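# Remove the 3-D printer's build plate and lay it flat

## Task

Pull the thin magnetic build sheet off the printer's heated bed and lay it flat on the surface supporting the printer, with the same face still on top, well away from both the printer and its door. The printer must not be moved. Every other item next to or behind the printer must stay roughly where it was and keep its orientation. The final arrangement has to hold up without the robot touching anything. Finish by opening the gripper and withdrawing the arm.

## Robot and tools

Robot and frame. There are two arms, left_arm and right_arm. Their bases sit at (0, +0.300, 0) and (0, -0.300, 0) m, both with identity orientation. All poses use one scene frame. Its origin lies on the table top midway between the bases. +x points forward over the table, +z points up, and left_arm is on the +y side. The names left and right do not refer to sides of any image. Each gripper's fingers extend along its own +z axis and close along its y axis. end_effector_position is the point between the finger pads, roughly 1 cm short of the fingertips. Reported hand positions can be slightly wrong, more so at long reach. Motions often finish a centimetre or more from the command, usually too low. Joint ranges in rad, base to hand: waist -2.880..2.880, shoulder 0.000..3.142, elbow 0.000..3.019, wrist pitch -1.693..1.571, wrist yaw -1.571..1.571, wrist roll -2.094..2.094.

The row format. Every motion command is a row of 16 numbers covering both arms, even when only one arm moves. The first 8 are for left_arm: x, y, z, qw, qx, qy, qz, opening. The last 8 are the same fields for right_arm. x, y, z give an absolute gripper target in metres in the scene frame. The quaternion is an absolute orientation target, w first. Opening runs from -1 (closed) to +1 (fully open, 0.094 m). To hold an arm still, resend the exact pose from the last result taken before it stopped, with the opening it should keep. To keep an orientation, repeat your own target quaternion, not the reported one, which drifts. A call is refused, and nothing is sent, if any target lies more than 0.6 m from that arm's last reported position along any of its gripper's axes. At each control step the target is also clipped to within 70 mm and 16 degrees of the measured pose. If both cannot be met, position wins over orientation.

Tools.
- execute_actions: actions is a list holding one item, or empty. An empty list ([]) only returns the current state. An item {"rows": [...], "steps": n} runs up to 15 rows, with n at most 15 and 15 by default. Each row lasts one 1/30 s step, and the last row repeats if rows run out. An item {"steps": n} with no rows is a wait of up to 300 steps, counted from the previous result, so thinking time counts toward it. An optional pictures boolean turns camera images on or off. After an action an arm continues only to its last clipped pose, so check the result and send the remainder.
- move: target is one 16-number row as above. Each gripper follows a straight path from where it is to its absolute target, turning the shorter way. speed is the path top speed, 0.002 to 0.5 m/s, default 0.25; rotation may reach twice that number in rad/s. All paths end together and last 0.5 to 10 s; longer paths are cut off at 10 s. The opening is applied at the start. Paths ignore obstacles and the other arm. Grippers lag, can stray and can overshoot speed, especially with an arm near full stretch. Faster moves and targets set deeper past a contact hit and press harder.
- wait: seconds from 0 to 10; nothing new is commanded.
- zoom_image: camera (cam_high, cam_low, cam_left_wrist, cam_right_wrist) and region [x0, y0, x1, y1] in pixels of that camera's latest image. The origin is top-left, each image is 504x504, and the region may be at most 504 by 504.


Reading results. The state line gives each gripper's position and quaternion. grip_measured is the measured finger opening on the command scale; the last value under Joint positions is that opening in metres. Readings may be off by about 1 mm. A move adds a move: line. It gives the ending (done, off_target, moving, held, fault), any limits (paced means the target was clipped; held means a check blocked steps, after which the arm may jump fast), and each gripper's distance from its target. If only one arm is named, the other finished at rest. pose unreachable means the clearance check altered or blocked a command; HELD marks the steps affected. Hand target shows where the controller is now driving a gripper. MOTOR HOT appears from 85 °C. At 100 °C an OVER-TEMPERATURE FAULT drops that arm, so limit long holds under load. Any FAULT line means the arm stopped.

Gripping. To hold something, command an opening below grip_measured. About 0.03 below gives a firm grip, and less gives a lighter one. Pad force tops out around 50 to 62 N. Very thin parts such as a plate under 2 mm get less force, so grip them carefully.

Cameras: cam_high and cam_low are fixed pinhole views; cam_left_wrist and cam_right_wrist are fisheye cameras on the hands.

Avoid: letting the arms collide or press on each other, which can stop the run. Also avoid knocking or dropping anything off the table, slamming, dropping the plate, and shoving the printer or neighbouring objects hard. Occasional outside tugs on held parts or pushes on loose items may occur.

Each tool is called after "Emit:" as name(argument=value, ...) on one line, values as JSON.

Reference images:

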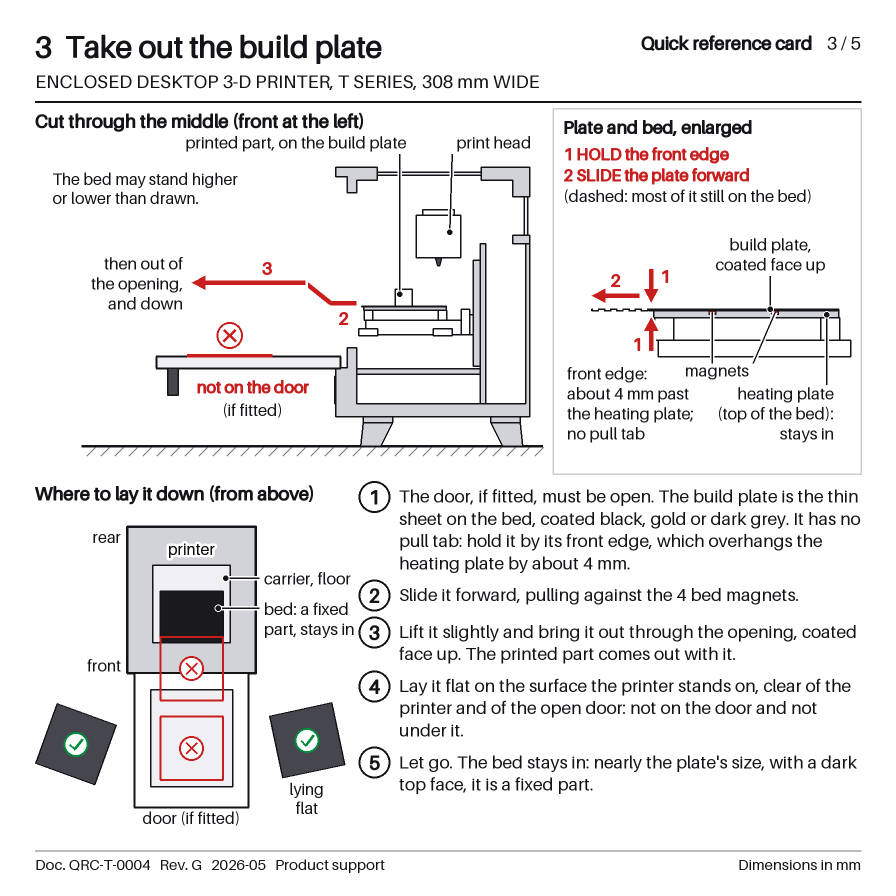

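## Session

Emit:
execute_actions(actions=[])

Scene clock: 0.00 s of 4100.00 s.
left_arm: end_effector_position=(+0.5230, +0.3017, +0.4821) grip_measured=+1.000 end_effector_quat_wxyz=(+0.704, +0.002, +0.711, +0.002) | right_arm: end_effector_position=(+0.5172, -0.2975, +0.4860) grip_measured=+1.000 end_effector_quat_wxyz=(+0.701, +0.003, +0.713, +0.009)
Joint positions: left_arm=[0.006 1.058 1.034 0.014 0.005 0.006 0.094] | right_arm=[ 0.004  1.041  1.038 -0.014 -0.006  0.017  0.094]
Joint velocities: left_arm=[-0.005 -0.015 -0.002  0.002 -0.051 -0.022  0.   ] | right_arm=[ 0.015 -0.005  0.007 -0.007 -0.095 -0.037  0.   ]
Hand target (left_arm): +0.523, +0.302, +0.502; +0.716, +0.002, +0.698, +0.003
Hand target (right_arm): +0.516, -0.297, +0.510; +0.716, +0.003, +0.698, +0.010

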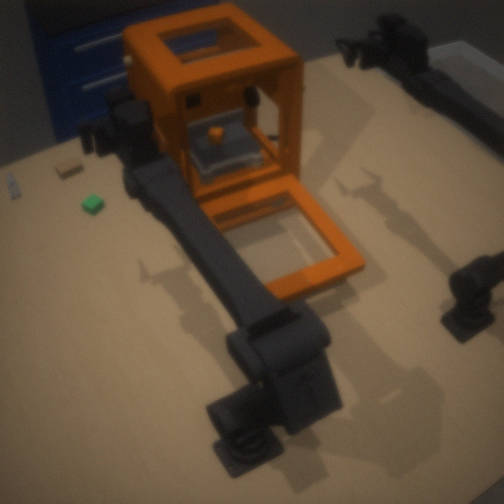

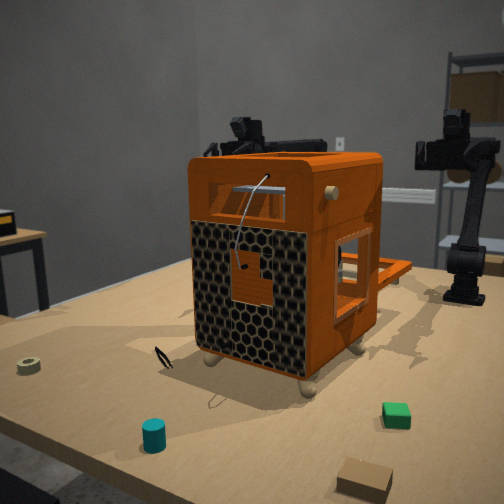

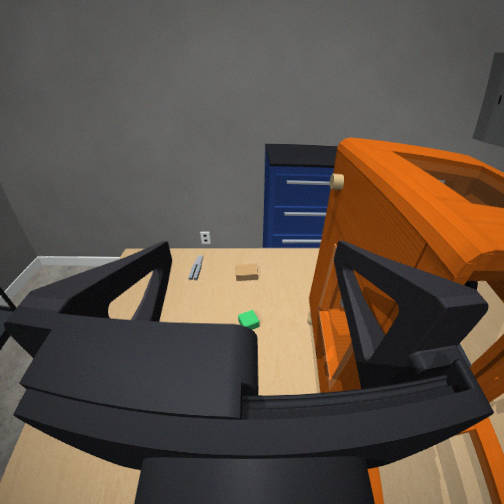

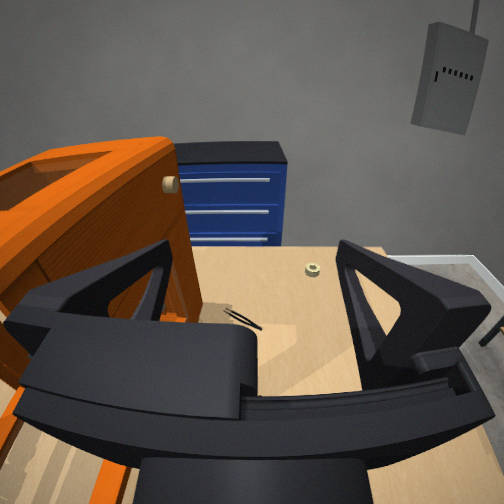

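Emit:
zoom_image(camera="cam_high", region=[110, 0, 380, 310])

Emit:
move(target=[0.25,0.35,0.45,0.704,0,0.711,0, 0.2,-0.1,0.3,0.704,0,0.711,0,1,0])

Region (110, 0, 380, 310) of cam_high's 504x504 image, scaled by 1.626, with more detail than that image has; it fills the left 439 columns of this view, and the rest is white.

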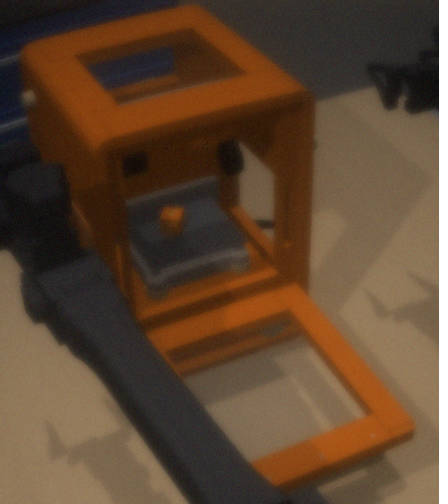

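action 0: the call puts the target (right_arm/x, right_arm/y, right_arm/z) 0.607 m from right_arm's end_effector_position in the last result along the gripper's own y axis as it stood there; a target may be at most 0.6 m away along each of those axes, so nothing of the call was run and nothing moved. Command a nearer target, and go on from there in a later call.

Emit:
move(target=[0.3,0.42,0.45,0.704,0,0.711,0,1, 0.33,-0.03,0.3,0.704,0,0.711,0,1])

Scene clock: 11.43 s of 4100.00 s.
left_arm: end_effector_position=(+0.3003, +0.4235, +0.4572) grip_measured=+1.000 end_effector_quat_wxyz=(+0.707, +0.001, +0.707, +0.004) | right_arm: end_effector_position=(+0.3290, -0.0328, +0.2923) grip_measured=+1.000 end_effector_quat_wxyz=(+0.700, -0.011, +0.714, -0.008)
Joint positions: left_arm=[ 0.766  0.53   0.732 -0.201  0.763  0.006  0.094] | right_arm=[1.04  1.098 0.547 0.513 1.035 0.005 0.094]
Joint velocities: left_arm=[ 0.005  0.005 -0.007 -0.007  0.022 -0.051  0.   ] | right_arm=[-0.005 -0.005 -0.007  0.017 -0.022 -0.022  0.   ]
Hand target (left_arm): +0.299, +0.422, +0.453; +0.705, -0.002, +0.709, -0.002
Hand target (right_arm): +0.330, -0.033, +0.302; +0.706, -0.005, +0.708, -0.005
Off the commanded pose (left_arm): 0.008 m, 1 deg.
Off the commanded pose (right_arm): 0.008 m, 2 deg.
After step 90, 6.50 s passed at rest.
move: done
camera_calibration (this result's frames):
cam_left_wrist: T_world_to_cam=[[0.019259, -0.999812, -0.0023938, 0.420094], [-0.555614, -0.00871205, -0.831394, 0.562575], [0.831217, 0.0173419, -0.555678, 0.122136], [0, 0, 0, 1]] pos_world=[0.202963, 0.422798, 0.536596]
cam_right_wrist: T_world_to_cam=[[0.00430685, -0.999604, 0.0278122, -0.0416799], [-0.601377, -0.0248102, -0.79858, 0.436426], [0.798954, -0.0132863, -0.601246, 0.037805], [0, 0, 0, 1]] pos_world=[0.232432, -0.0303333, 0.37241]

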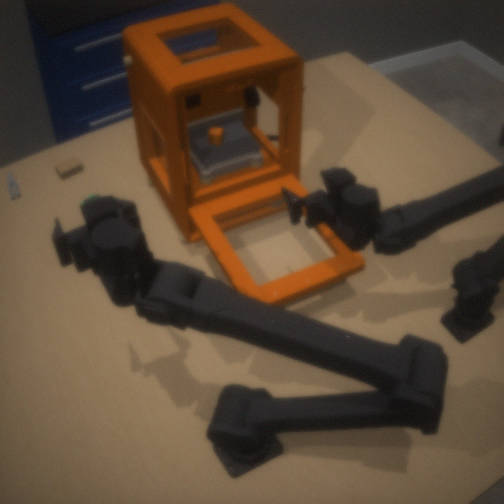

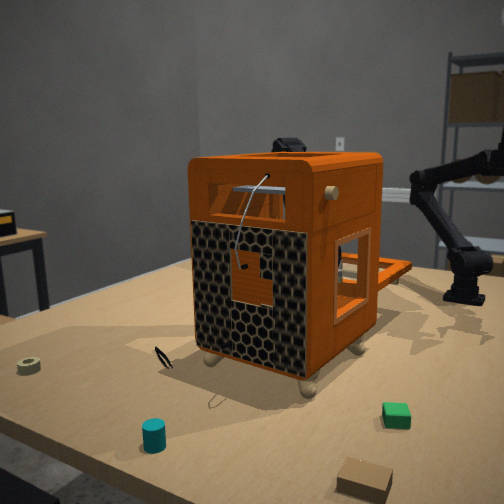

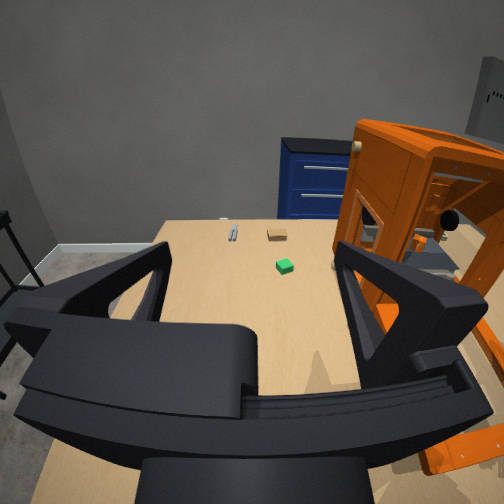

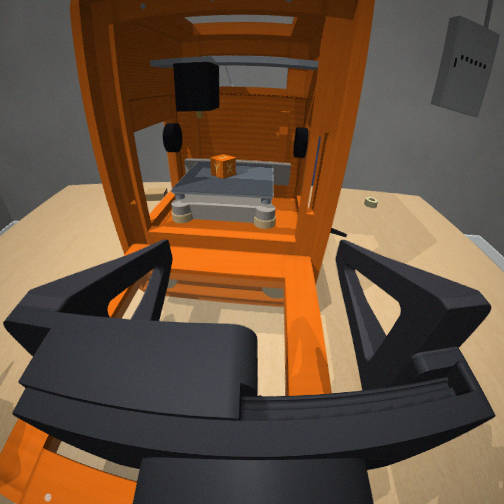

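Emit:
zoom_image(camera="cam_right_wrist", region=[140, 130, 320, 260])

Emit:
zoom_image(camera="cam_high", region=[170, 90, 310, 210])

Region (140, 130, 320, 260) of cam_right_wrist's 504x504 image, scaled by 2.800, with more detail than that image has.

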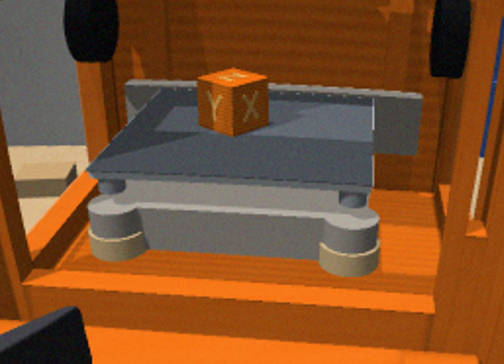

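Region (170, 90, 310, 210) of cam_high's 504x504 image, scaled by 3.600, with more detail than that image has; it fills the top 432 rows of this view, and the rest is white.

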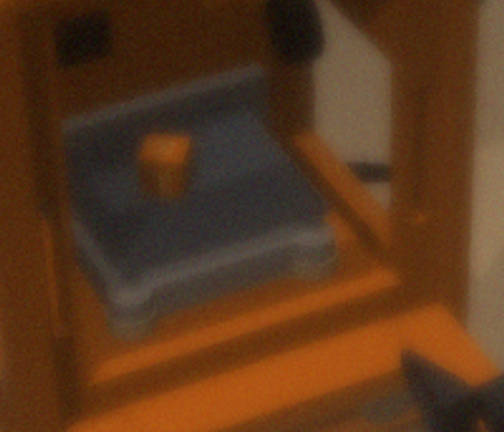

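Emit:
move(target=[0.2,0.5,0.4,0.704,0,0.711,0,1, 0.40,0.01,0.235,0.5,-0.5,0.5,-0.5,1])

Scene clock: 26.77 s of 4100.00 s.
left_arm: end_effector_position=(+0.1978, +0.4952, +0.4046) grip_measured=+1.000 end_effector_quat_wxyz=(+0.705, -0.003, +0.709, -0.006) | right_arm: end_effector_position=(+0.3874, +0.0047, +0.2215) grip_measured=+1.000 end_effector_quat_wxyz=(+0.492, -0.513, +0.501, -0.493)
Joint positions: left_arm=[ 1.441  0.578  0.616 -0.078  1.445  0.028  0.094] | right_arm=[ 0.953  1.448  0.607  0.794  0.942 -1.545  0.094]
Joint velocities: left_arm=[-0.005 -0.005 -0.017 -0.007  0.007 -0.066  0.   ] | right_arm=[-0.005 -0.005 -0.002  0.007 -0.051  0.037  0.   ]
Hand target (left_arm): +0.197, +0.499, +0.400; +0.705, -0.001, +0.709, -0.001
Hand target (right_arm): +0.399, +0.010, +0.236; +0.500, -0.500, +0.501, -0.499
Off the commanded pose (left_arm): 0.007 m, 1 deg.
Off the commanded pose (right_arm): 0.019 m, 2 deg.
After step 90, 8.70 s passed at rest.
move: off_target (right_arm)
camera_calibration (this result's frames):
cam_left_wrist: T_world_to_cam=[[0.0123753, -0.999782, 0.0168323, 0.487204], [-0.560358, -0.0208761, -0.827988, 0.468138], [0.828158, 0.000814426, -0.560494, 0.187613], [0, 0, 0, 1]] pos_world=[0.100922, 0.496718, 0.484567]
cam_right_wrist: T_world_to_cam=[[0.0276654, 0.0130242, 0.999532, -0.231504], [-0.57643, -0.816714, 0.0265967, 0.227201], [0.816678, -0.576896, -0.0150871, -0.184972], [0, 0, 0, 1]] pos_world=[0.288433, 0.0818635, 0.222562]

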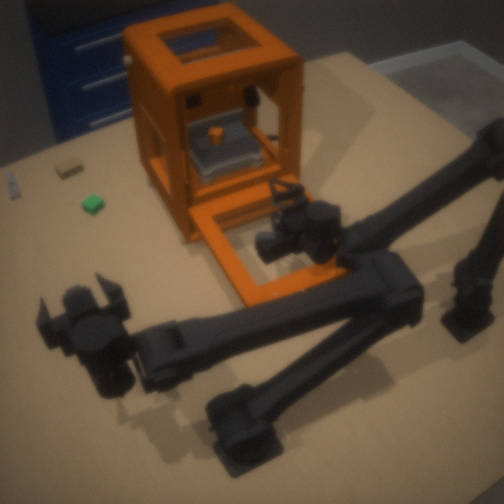

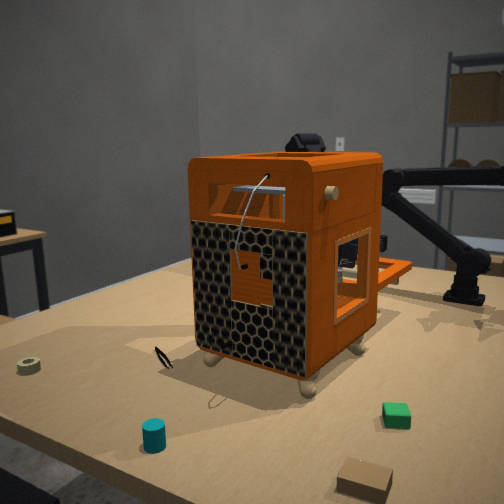

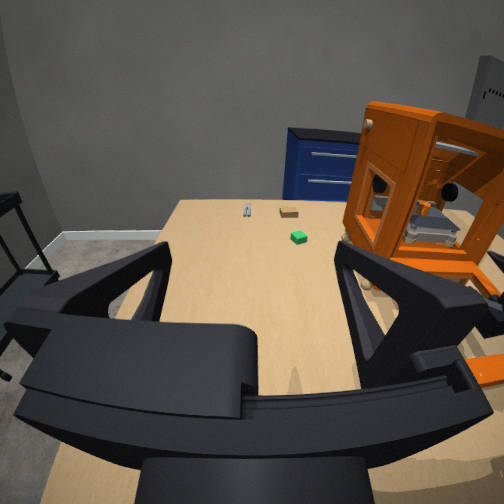

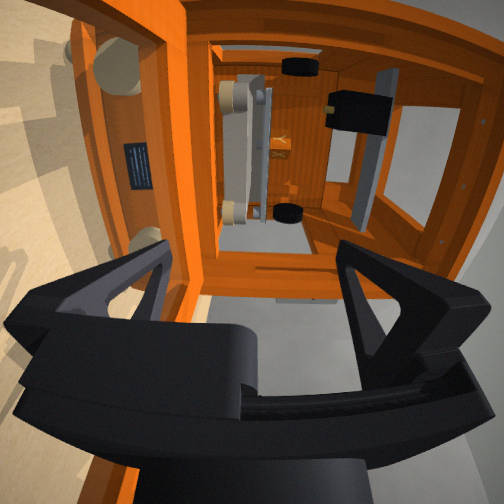

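Emit:
move(target=[0.35,0.55,0.45,0.704,0,0.711,0,1, 0.53,0.015,0.245,0.5,-0.5,0.5,-0.5,-0.5], speed=0.1)

Emit:
zoom_image(camera="cam_right_wrist", region=[150, 100, 350, 330])

Scene clock: 33.90 s of 4100.00 s.
left_arm: end_effector_position=(+0.3434, +0.5452, +0.4134) grip_measured=+1.000 end_effector_quat_wxyz=(+0.687, -0.020, +0.726, -0.018) | right_arm: end_effector_position=(+0.5166, +0.0108, +0.2285) grip_measured=-0.498 end_effector_quat_wxyz=(+0.494, -0.508, +0.504, -0.493)
Joint positions: left_arm=[0.961 0.918 0.806 0.018 0.957 0.023 0.094] | right_arm=[ 0.733  1.644  0.867  0.744  0.728 -1.552  0.024]
Joint velocities: left_arm=[-0.005 -0.005  0.012 -0.007 -0.066  0.007  0.   ] | right_arm=[ 0.005  0.005  0.002  0.007 -0.007 -0.051 -0.   ]
Hand target (left_arm): +0.349, +0.549, +0.447; +0.702, +0.000, +0.712, +0.001
Hand target (right_arm): +0.529, +0.016, +0.245; +0.500, -0.500, +0.501, -0.499
Off the commanded pose (left_arm): 0.037 m, 4 deg.
Off the commanded pose (right_arm): 0.022 m, 1 deg.
After step 90, 2.10 s passed at rest.
move: off_target (left_arm, right_arm)
camera_calibration (this result's frames):
cam_left_wrist: T_world_to_cam=[[0.0210876, -0.998104, 0.057827, 0.514424], [-0.6001, -0.058898, -0.797754, 0.579942], [0.799647, -0.0178792, -0.600204, 0.108364], [0, 0, 0, 1]] pos_world=[0.250522, 0.549544, 0.497944]
cam_right_wrist: T_world_to_cam=[[0.0247895, 0.00349797, 0.999687, -0.240627], [-0.581458, -0.813393, 0.0172647, 0.311208], [0.813198, -0.581704, -0.0181297, -0.284319], [0, 0, 0, 1]] pos_world=[0.418127, 0.0885864, 0.230024]

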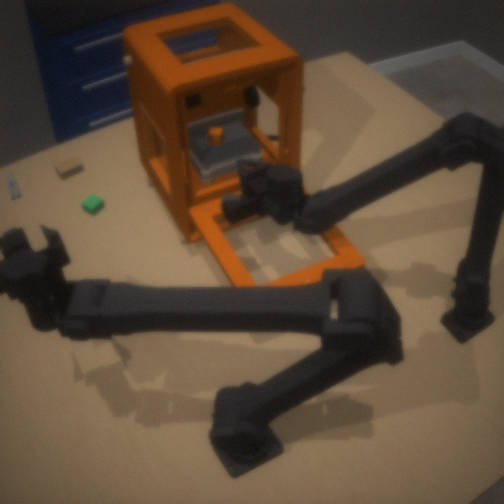

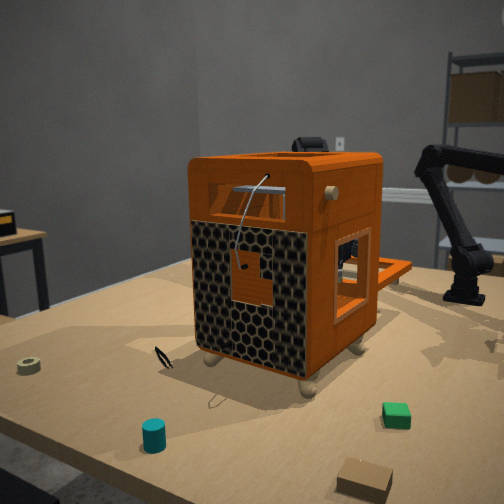

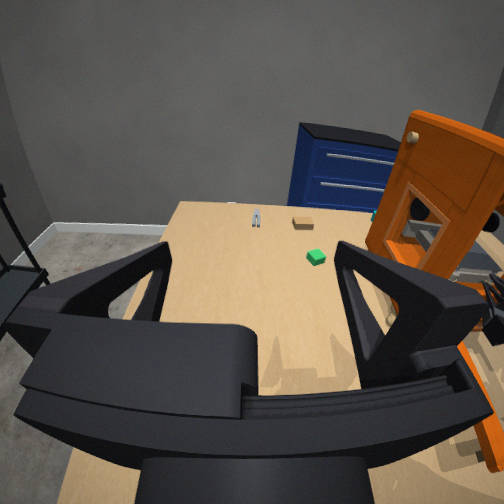

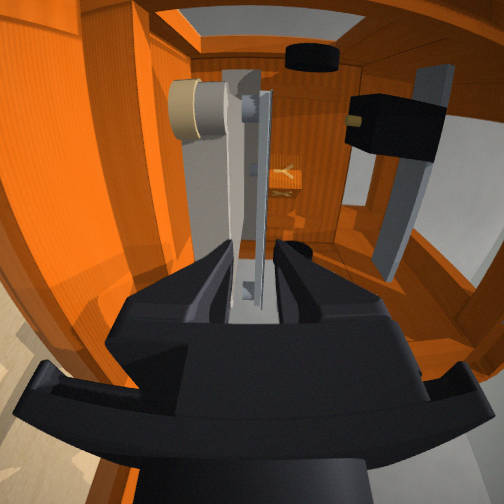

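Region (150, 100, 350, 330) of cam_right_wrist's 504x504 image, scaled by 2.191, with more detail than that image has; it fills the left 438 columns of this view, and the rest is white.

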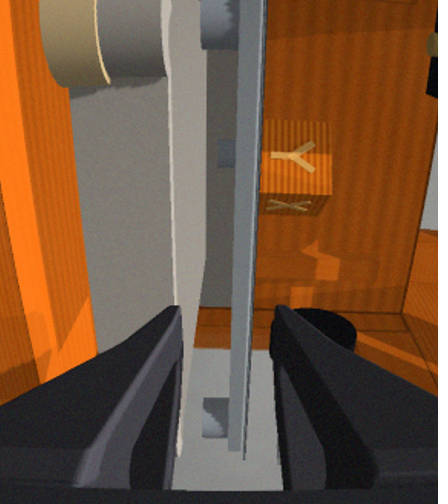

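Emit:
move(target=[0.35,0.55,0.45,0.704,0,0.711,0,1, 0.57,0.015,0.251,0.5,-0.5,0.5,-0.5,-0.75], speed=0.05)

Emit:
zoom_image(camera="cam_right_wrist", region=[190, 160, 330, 320])

Scene clock: 42.03 s of 4100.00 s.
left_arm: end_effector_position=(+0.3435, +0.5453, +0.4142) grip_measured=+1.000 end_effector_quat_wxyz=(+0.688, -0.019, +0.725, -0.017) | right_arm: end_effector_position=(+0.5567, +0.0106, +0.2346) grip_measured=-0.748 end_effector_quat_wxyz=(+0.495, -0.508, +0.504, -0.494)
Joint positions: left_arm=[0.961 0.918 0.806 0.022 0.957 0.023 0.094] | right_arm=[ 0.679  1.697  0.961  0.707  0.674 -1.555  0.012]
Joint velocities: left_arm=[ 0.005 -0.015 -0.002 -0.002 -0.037  0.007  0.   ] | right_arm=[-0.005 -0.005 -0.012 -0.002 -0.081  0.007 -0.001]
Hand target (left_arm): +0.348, +0.549, +0.449; +0.704, +0.000, +0.711, +0.000
Hand target (right_arm): +0.569, +0.015, +0.251; +0.500, -0.500, +0.500, -0.500
Off the commanded pose (left_arm): 0.037 m, 4 deg.
Off the commanded pose (right_arm): 0.022 m, 1 deg.
After step 90, 3.40 s passed at rest.
move: off_target (left_arm, right_arm)
camera_calibration (this result's frames):
cam_left_wrist: T_world_to_cam=[[0.0209527, -0.998297, 0.0544445, 0.51599], [-0.59818, -0.0561516, -0.799392, 0.579067], [0.801088, -0.0158182, -0.598338, 0.106377], [0, 0, 0, 1]] pos_world=[0.250358, 0.549309, 0.498458]
cam_right_wrist: T_world_to_cam=[[0.0232792, 0.00300646, 0.999724, -0.246899], [-0.581756, -0.813206, 0.0159921, 0.334642], [0.81303, -0.581968, -0.0171818, -0.317036], [0, 0, 0, 1]] pos_world=[0.458187, 0.088371, 0.236032]

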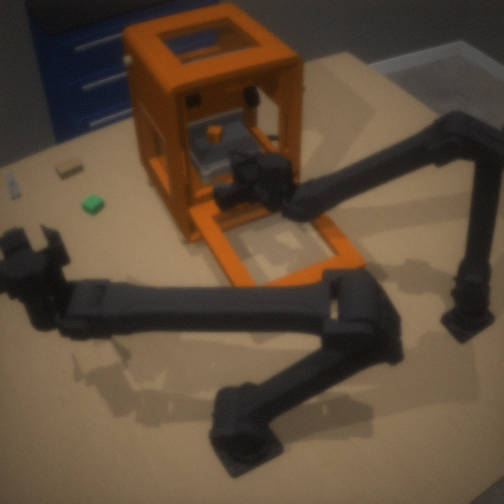

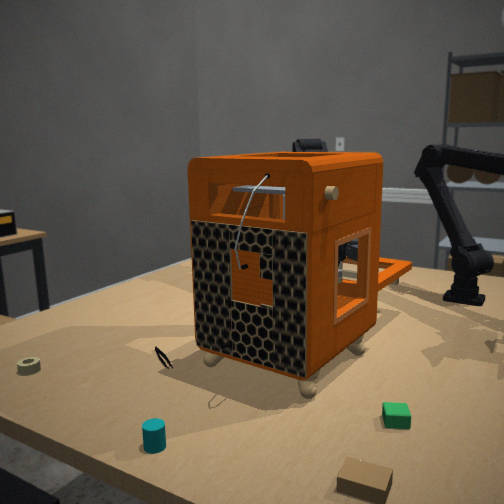

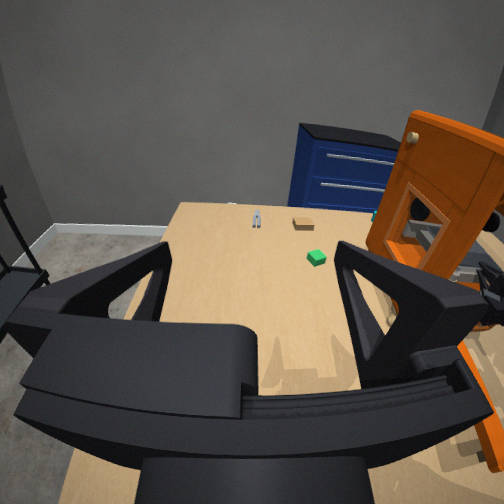

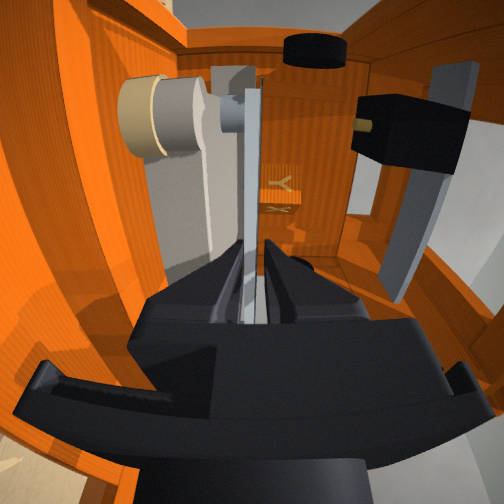

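Region (190, 160, 330, 320) of cam_right_wrist's 504x504 image, scaled by 3.150, with more detail than that image has; it fills the left 441 columns of this view, and the rest is white.

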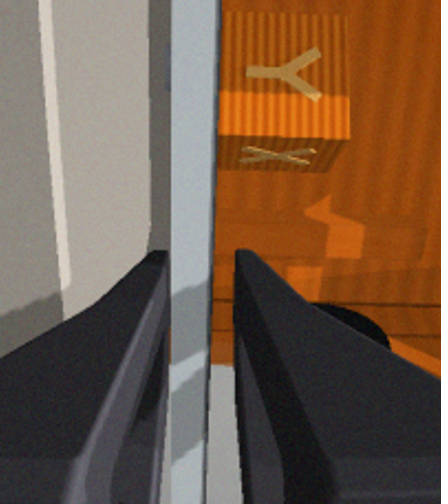

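Emit:
move(target=[0.35,0.55,0.45,0.704,0,0.711,0,1, 0.595,0.015,0.255,0.5,-0.5,0.5,-0.5,-0.78], speed=0.01)

Emit:
zoom_image(camera="cam_right_wrist", region=[190, 160, 330, 320])

Scene clock: 49.63 s of 4100.00 s.
left_arm: end_effector_position=(+0.3435, +0.5453, +0.4142) grip_measured=+1.000 end_effector_quat_wxyz=(+0.688, -0.019, +0.725, -0.017) | right_arm: end_effector_position=(+0.5787, +0.0128, +0.2347) grip_measured=-0.778 end_effector_quat_wxyz=(+0.493, -0.512, +0.503, -0.492)
Joint positions: left_arm=[0.961 0.918 0.806 0.022 0.957 0.023 0.094] | right_arm=[ 0.654  1.733  1.017  0.678  0.644 -1.556  0.01 ]
Joint velocities: left_arm=[ 0.005  0.005  0.002  0.002  0.066 -0.066  0.   ] | right_arm=[-0.015 -0.024 -0.022  0.002  0.007  0.022 -0.001]
Hand target (left_arm): +0.348, +0.549, +0.449; +0.704, -0.000, +0.711, +0.000
Hand target (right_arm): +0.594, +0.014, +0.255; +0.500, -0.500, +0.500, -0.500
Off the commanded pose (left_arm): 0.037 m, 4 deg.
Off the commanded pose (right_arm): 0.026 m, 2 deg.
move: off_target (left_arm, right_arm)
camera_calibration (this result's frames):
cam_left_wrist: T_world_to_cam=[[0.0209527, -0.998297, 0.0544445, 0.51599], [-0.59818, -0.0561516, -0.799392, 0.579067], [0.801088, -0.0158182, -0.598338, 0.106377], [0, 0, 0, 1]] pos_world=[0.250358, 0.549309, 0.498458]
cam_right_wrist: T_world_to_cam=[[0.0295553, 0.00759101, 0.999534, -0.251116], [-0.5779, -0.815775, 0.0232834, 0.345354], [0.815572, -0.578319, -0.0197236, -0.334554], [0, 0, 0, 1]] pos_world=[0.479855, 0.090158, 0.23636]

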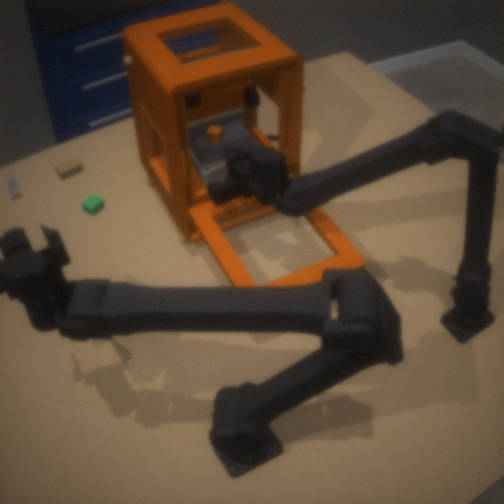

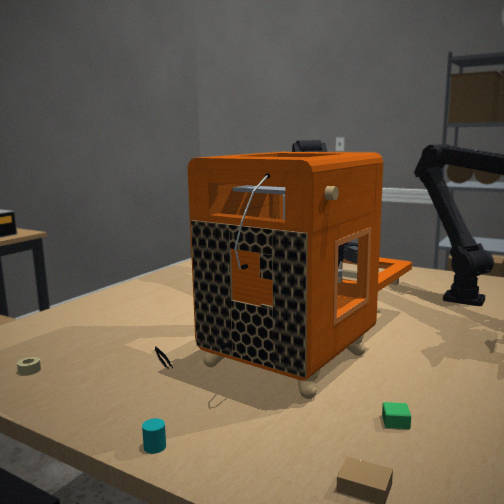

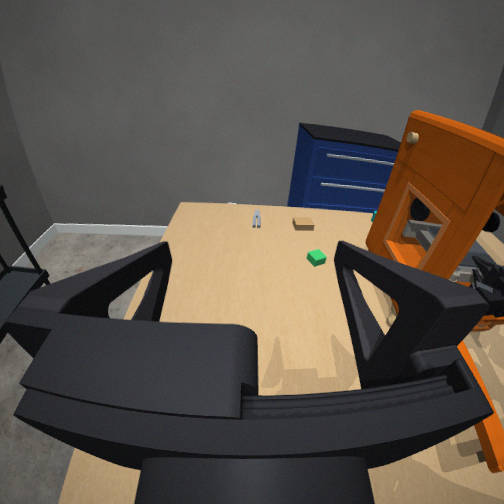

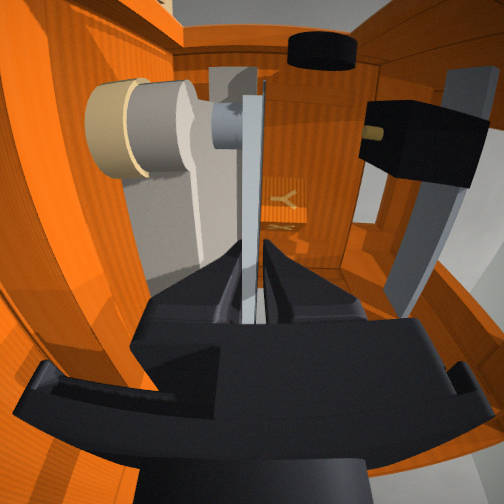

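Region (190, 160, 330, 320) of cam_right_wrist's 504x504 image, scaled by 3.150, with more detail than that image has; it fills the left 441 columns of this view, and the rest is white.

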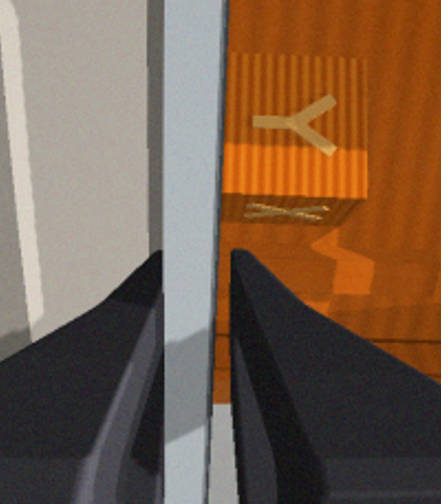

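Emit:
move(target=[0.35,0.55,0.45,0.704,0,0.711,0,1, 0.585,0.015,0.263,0.5,-0.5,0.5,-0.5,-0.78], speed=0.01)

Emit:
zoom_image(camera="cam_right_wrist", region=[190, 160, 330, 320])

Scene clock: 56.20 s of 4100.00 s.
left_arm: end_effector_position=(+0.3435, +0.5453, +0.4142) grip_measured=+1.000 end_effector_quat_wxyz=(+0.688, -0.019, +0.725, -0.017) | right_arm: end_effector_position=(+0.5778, +0.0114, +0.2334) grip_measured=-0.778 end_effector_quat_wxyz=(+0.488, -0.514, +0.505, -0.493)
Joint positions: left_arm=[0.961 0.918 0.806 0.022 0.957 0.023 0.094] | right_arm=[ 0.654  1.729  1.015  0.667  0.649 -1.557  0.01 ]
Joint velocities: left_arm=[ 0.005  0.005 -0.022 -0.002  0.051  0.022  0.   ] | right_arm=[-0.015  0.005 -0.017  0.007 -0.007 -0.007 -0.001]
Hand target (left_arm): +0.348, +0.549, +0.449; +0.704, -0.000, +0.711, +0.000
Hand target (right_arm): +0.584, +0.014, +0.263; +0.500, -0.500, +0.500, -0.500
Off the commanded pose (left_arm): 0.037 m, 4 deg.
Off the commanded pose (right_arm): 0.031 m, 2 deg.
move: off_target (left_arm, right_arm)
camera_calibration (this result's frames):
cam_left_wrist: T_world_to_cam=[[0.0209527, -0.998297, 0.0544445, 0.51599], [-0.59818, -0.0561516, -0.799392, 0.579067], [0.801088, -0.0158182, -0.598338, 0.106377], [0, 0, 0, 1]] pos_world=[0.250358, 0.549309, 0.498458]
cam_right_wrist: T_world_to_cam=[[0.0376527, 0.0146152, 0.999184, -0.25453], [-0.581374, -0.812934, 0.0337991, 0.343217], [0.812765, -0.582172, -0.0221122, -0.332491], [0, 0, 0, 1]] pos_world=[0.479358, 0.0891656, 0.23537]

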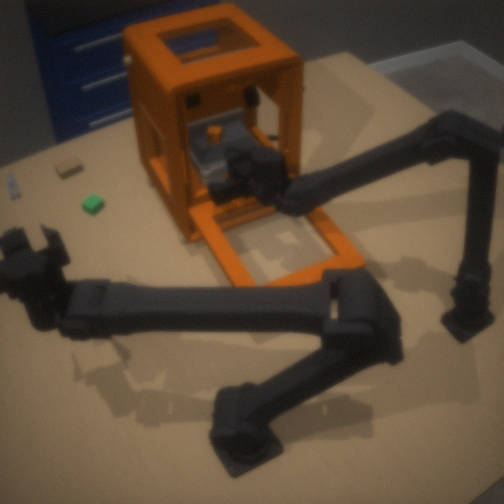

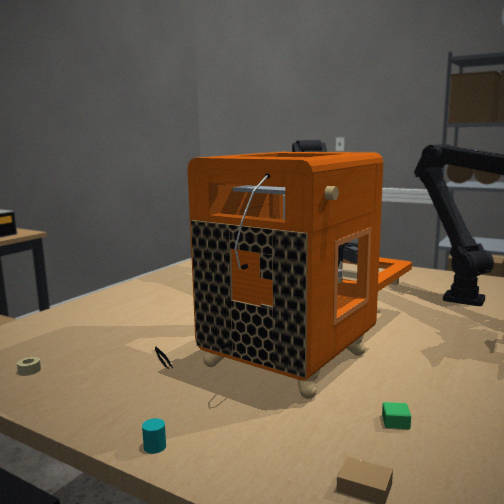

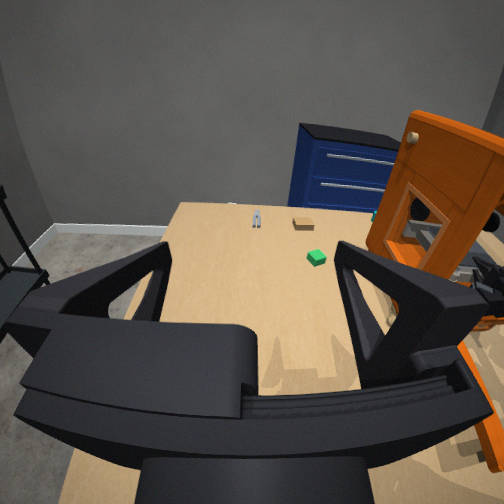

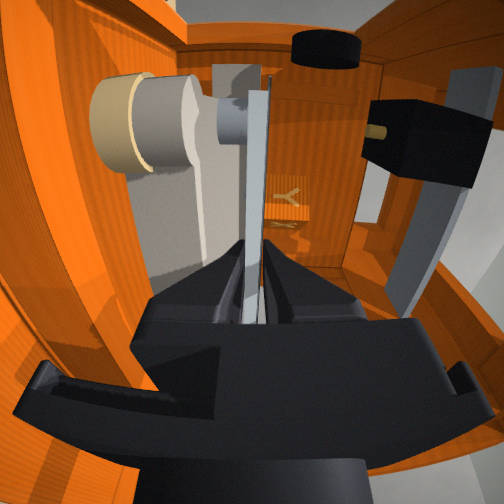

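Region (190, 160, 330, 320) of cam_right_wrist's 504x504 image, scaled by 3.150, with more detail than that image has; it fills the left 441 columns of this view, and the rest is white.

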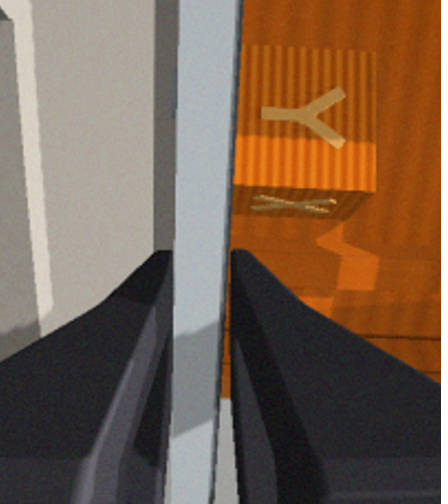

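Emit:
move(target=[0.35,0.55,0.45,0.704,0,0.711,0,1, 0.56,0.015,0.257,0.5,-0.5,0.5,-0.5,-0.78], speed=0.02)

Emit:
zoom_image(camera="cam_right_wrist", region=[190, 160, 330, 320])

Scene clock: 60.47 s of 4100.00 s.
left_arm: end_effector_position=(+0.3435, +0.5453, +0.4142) grip_measured=+1.000 end_effector_quat_wxyz=(+0.688, -0.019, +0.725, -0.017) | right_arm: end_effector_position=(+0.5659, +0.0080, +0.2342) grip_measured=-0.778 end_effector_quat_wxyz=(+0.482, -0.512, +0.508, -0.497)
Joint positions: left_arm=[0.961 0.918 0.806 0.022 0.957 0.023 0.094] | right_arm=[ 0.667  1.705  0.986  0.667  0.678 -1.557  0.01 ]
Joint velocities: left_arm=[-0.015 -0.005 -0.002  0.007 -0.066  0.022  0.   ] | right_arm=[-0.015  0.005 -0.002 -0.017  0.007 -0.007  0.001]
Hand target (left_arm): +0.348, +0.549, +0.449; +0.704, -0.000, +0.711, +0.000
Hand target (right_arm): +0.560, +0.015, +0.256; +0.500, -0.500, +0.500, -0.500
Off the commanded pose (left_arm): 0.037 m, 4 deg.
Off the commanded pose (right_arm): 0.025 m, 3 deg.
move: off_target (left_arm, right_arm)
camera_calibration (this result's frames):
cam_left_wrist: T_world_to_cam=[[0.0209527, -0.998297, 0.0544445, 0.51599], [-0.59818, -0.0561516, -0.799392, 0.579067], [0.801088, -0.0158182, -0.598338, 0.106377], [0, 0, 0, 1]] pos_world=[0.250358, 0.549309, 0.498458]
cam_right_wrist: T_world_to_cam=[[0.0406324, 0.0179503, 0.999013, -0.256477], [-0.593888, -0.803621, 0.0385944, 0.339413], [0.803521, -0.59487, -0.0219926, -0.319459], [0, 0, 0, 1]] pos_world=[0.468686, 0.0873265, 0.236099]

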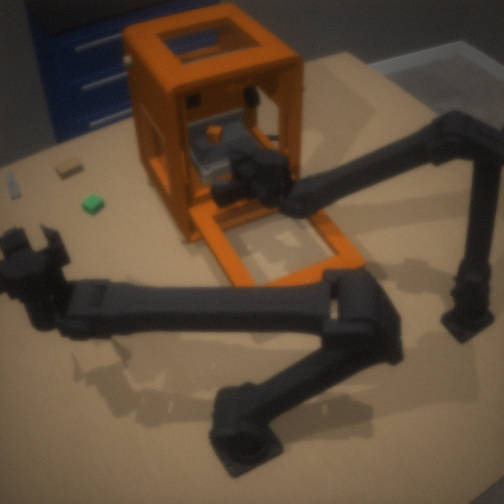

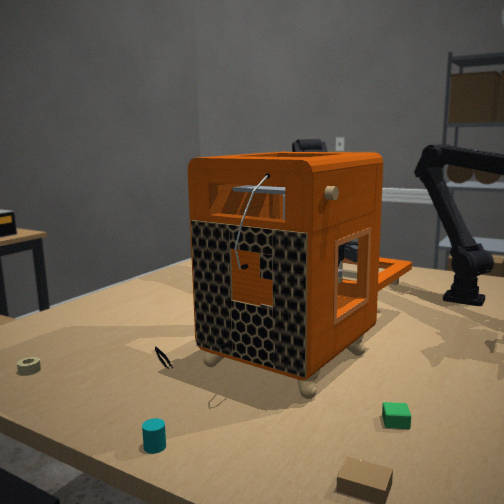

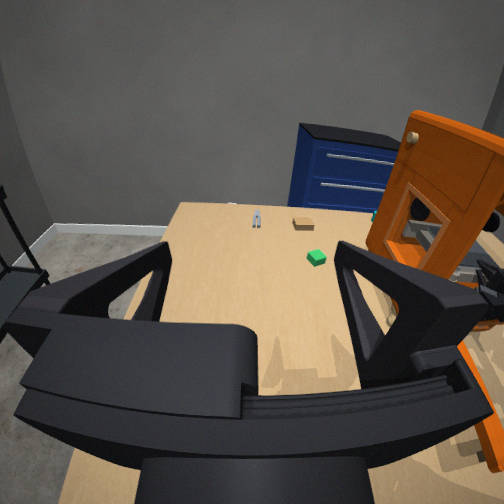

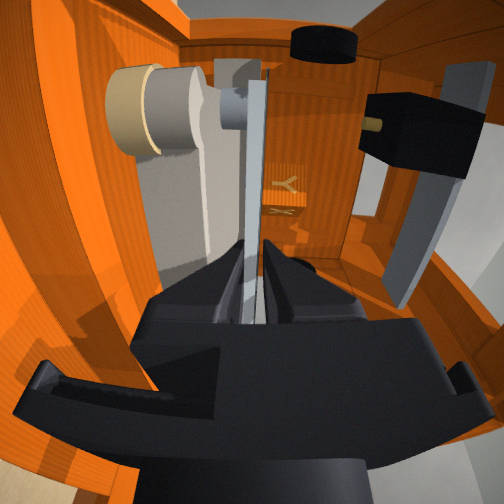

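Region (190, 160, 330, 320) of cam_right_wrist's 504x504 image, scaled by 3.150, with more detail than that image has; it fills the left 441 columns of this view, and the rest is white.

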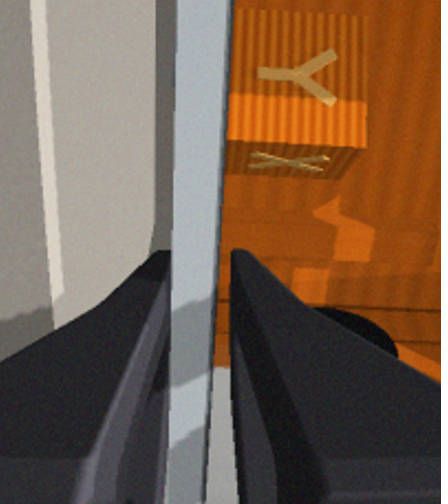

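Emit:
move(target=[0.35,0.55,0.45,0.704,0,0.711,0,1, 0.525,0.015,0.257,0.5,-0.5,0.5,-0.5,-0.78], speed=0.03)

Emit:
zoom_image(camera="cam_right_wrist", region=[190, 160, 330, 320])

Scene clock: 64.87 s of 4100.00 s.
left_arm: end_effector_position=(+0.3435, +0.5453, +0.4142) grip_measured=+1.000 end_effector_quat_wxyz=(+0.688, -0.019, +0.725, -0.017) | right_arm: end_effector_position=(+0.5292, +0.0104, +0.2420) grip_measured=-0.778 end_effector_quat_wxyz=(+0.488, -0.509, +0.506, -0.497)
Joint positions: left_arm=[0.961 0.918 0.806 0.022 0.957 0.023 0.094] | right_arm=[ 0.718  1.637  0.91   0.687  0.725 -1.557  0.01 ]
Joint velocities: left_arm=[-0.005 -0.015 -0.017 -0.002  0.007  0.007  0.   ] | right_arm=[-0.015 -0.015 -0.012 -0.002  0.007  0.081 -0.   ]
Hand target (left_arm): +0.348, +0.549, +0.449; +0.704, -0.000, +0.711, +0.000
Hand target (right_arm): +0.525, +0.015, +0.257; +0.500, -0.500, +0.500, -0.500
Off the commanded pose (left_arm): 0.037 m, 4 deg.
Off the commanded pose (right_arm): 0.016 m, 2 deg.
move: off_target (left_arm, right_arm)
camera_calibration (this result's frames):
cam_left_wrist: T_world_to_cam=[[0.0209527, -0.998297, 0.0544445, 0.51599], [-0.59818, -0.0561516, -0.799392, 0.579067], [0.801088, -0.0158182, -0.598338, 0.106377], [0, 0, 0, 1]] pos_world=[0.250358, 0.549309, 0.498458]
cam_right_wrist: T_world_to_cam=[[0.0292399, 0.01184, 0.999502, -0.256855], [-0.59114, -0.806122, 0.0268427, 0.320662], [0.806039, -0.591631, -0.0165718, -0.291091], [0, 0, 0, 1]] pos_world=[0.431697, 0.0893152, 0.243295]

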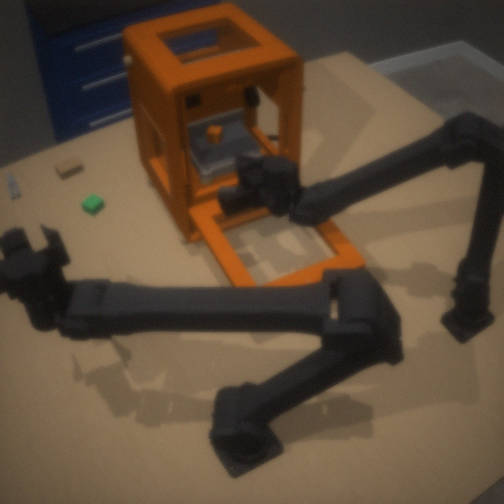

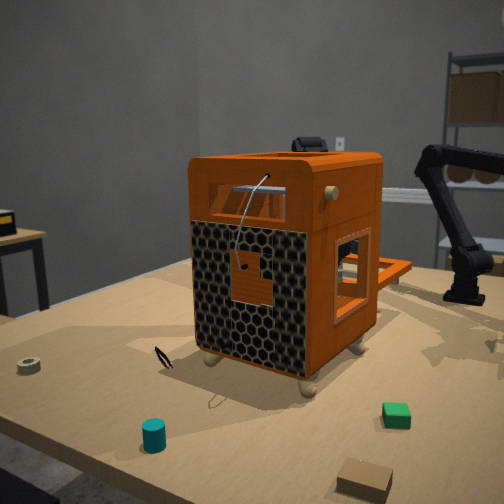

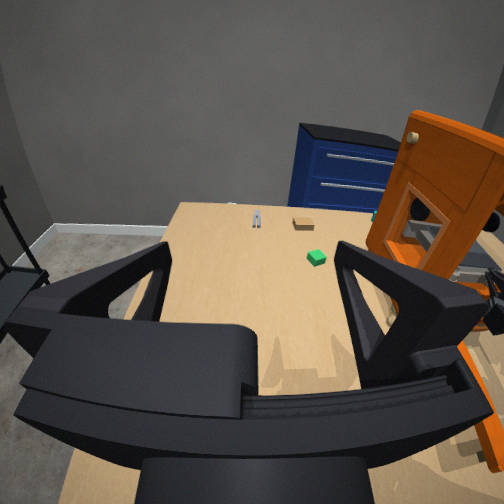

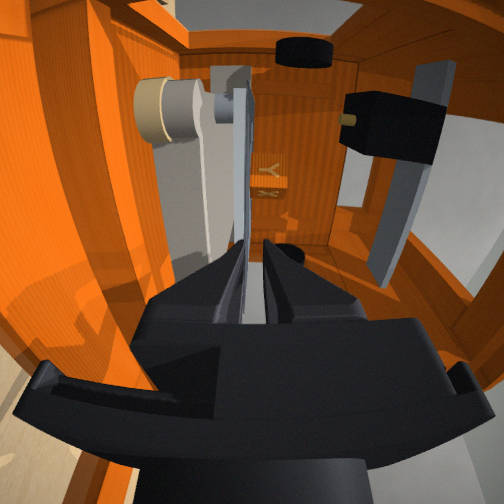

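Region (190, 160, 330, 320) of cam_right_wrist's 504x504 image, scaled by 3.150, with more detail than that image has; it fills the left 441 columns of this view, and the rest is white.

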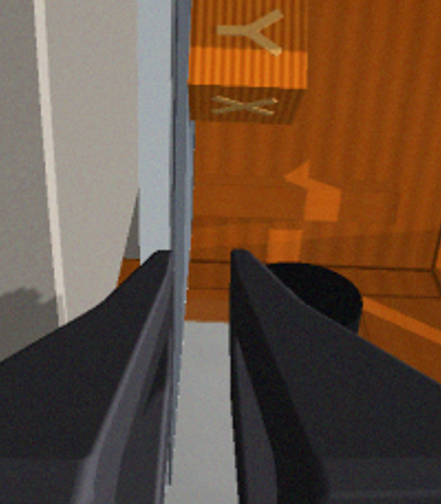

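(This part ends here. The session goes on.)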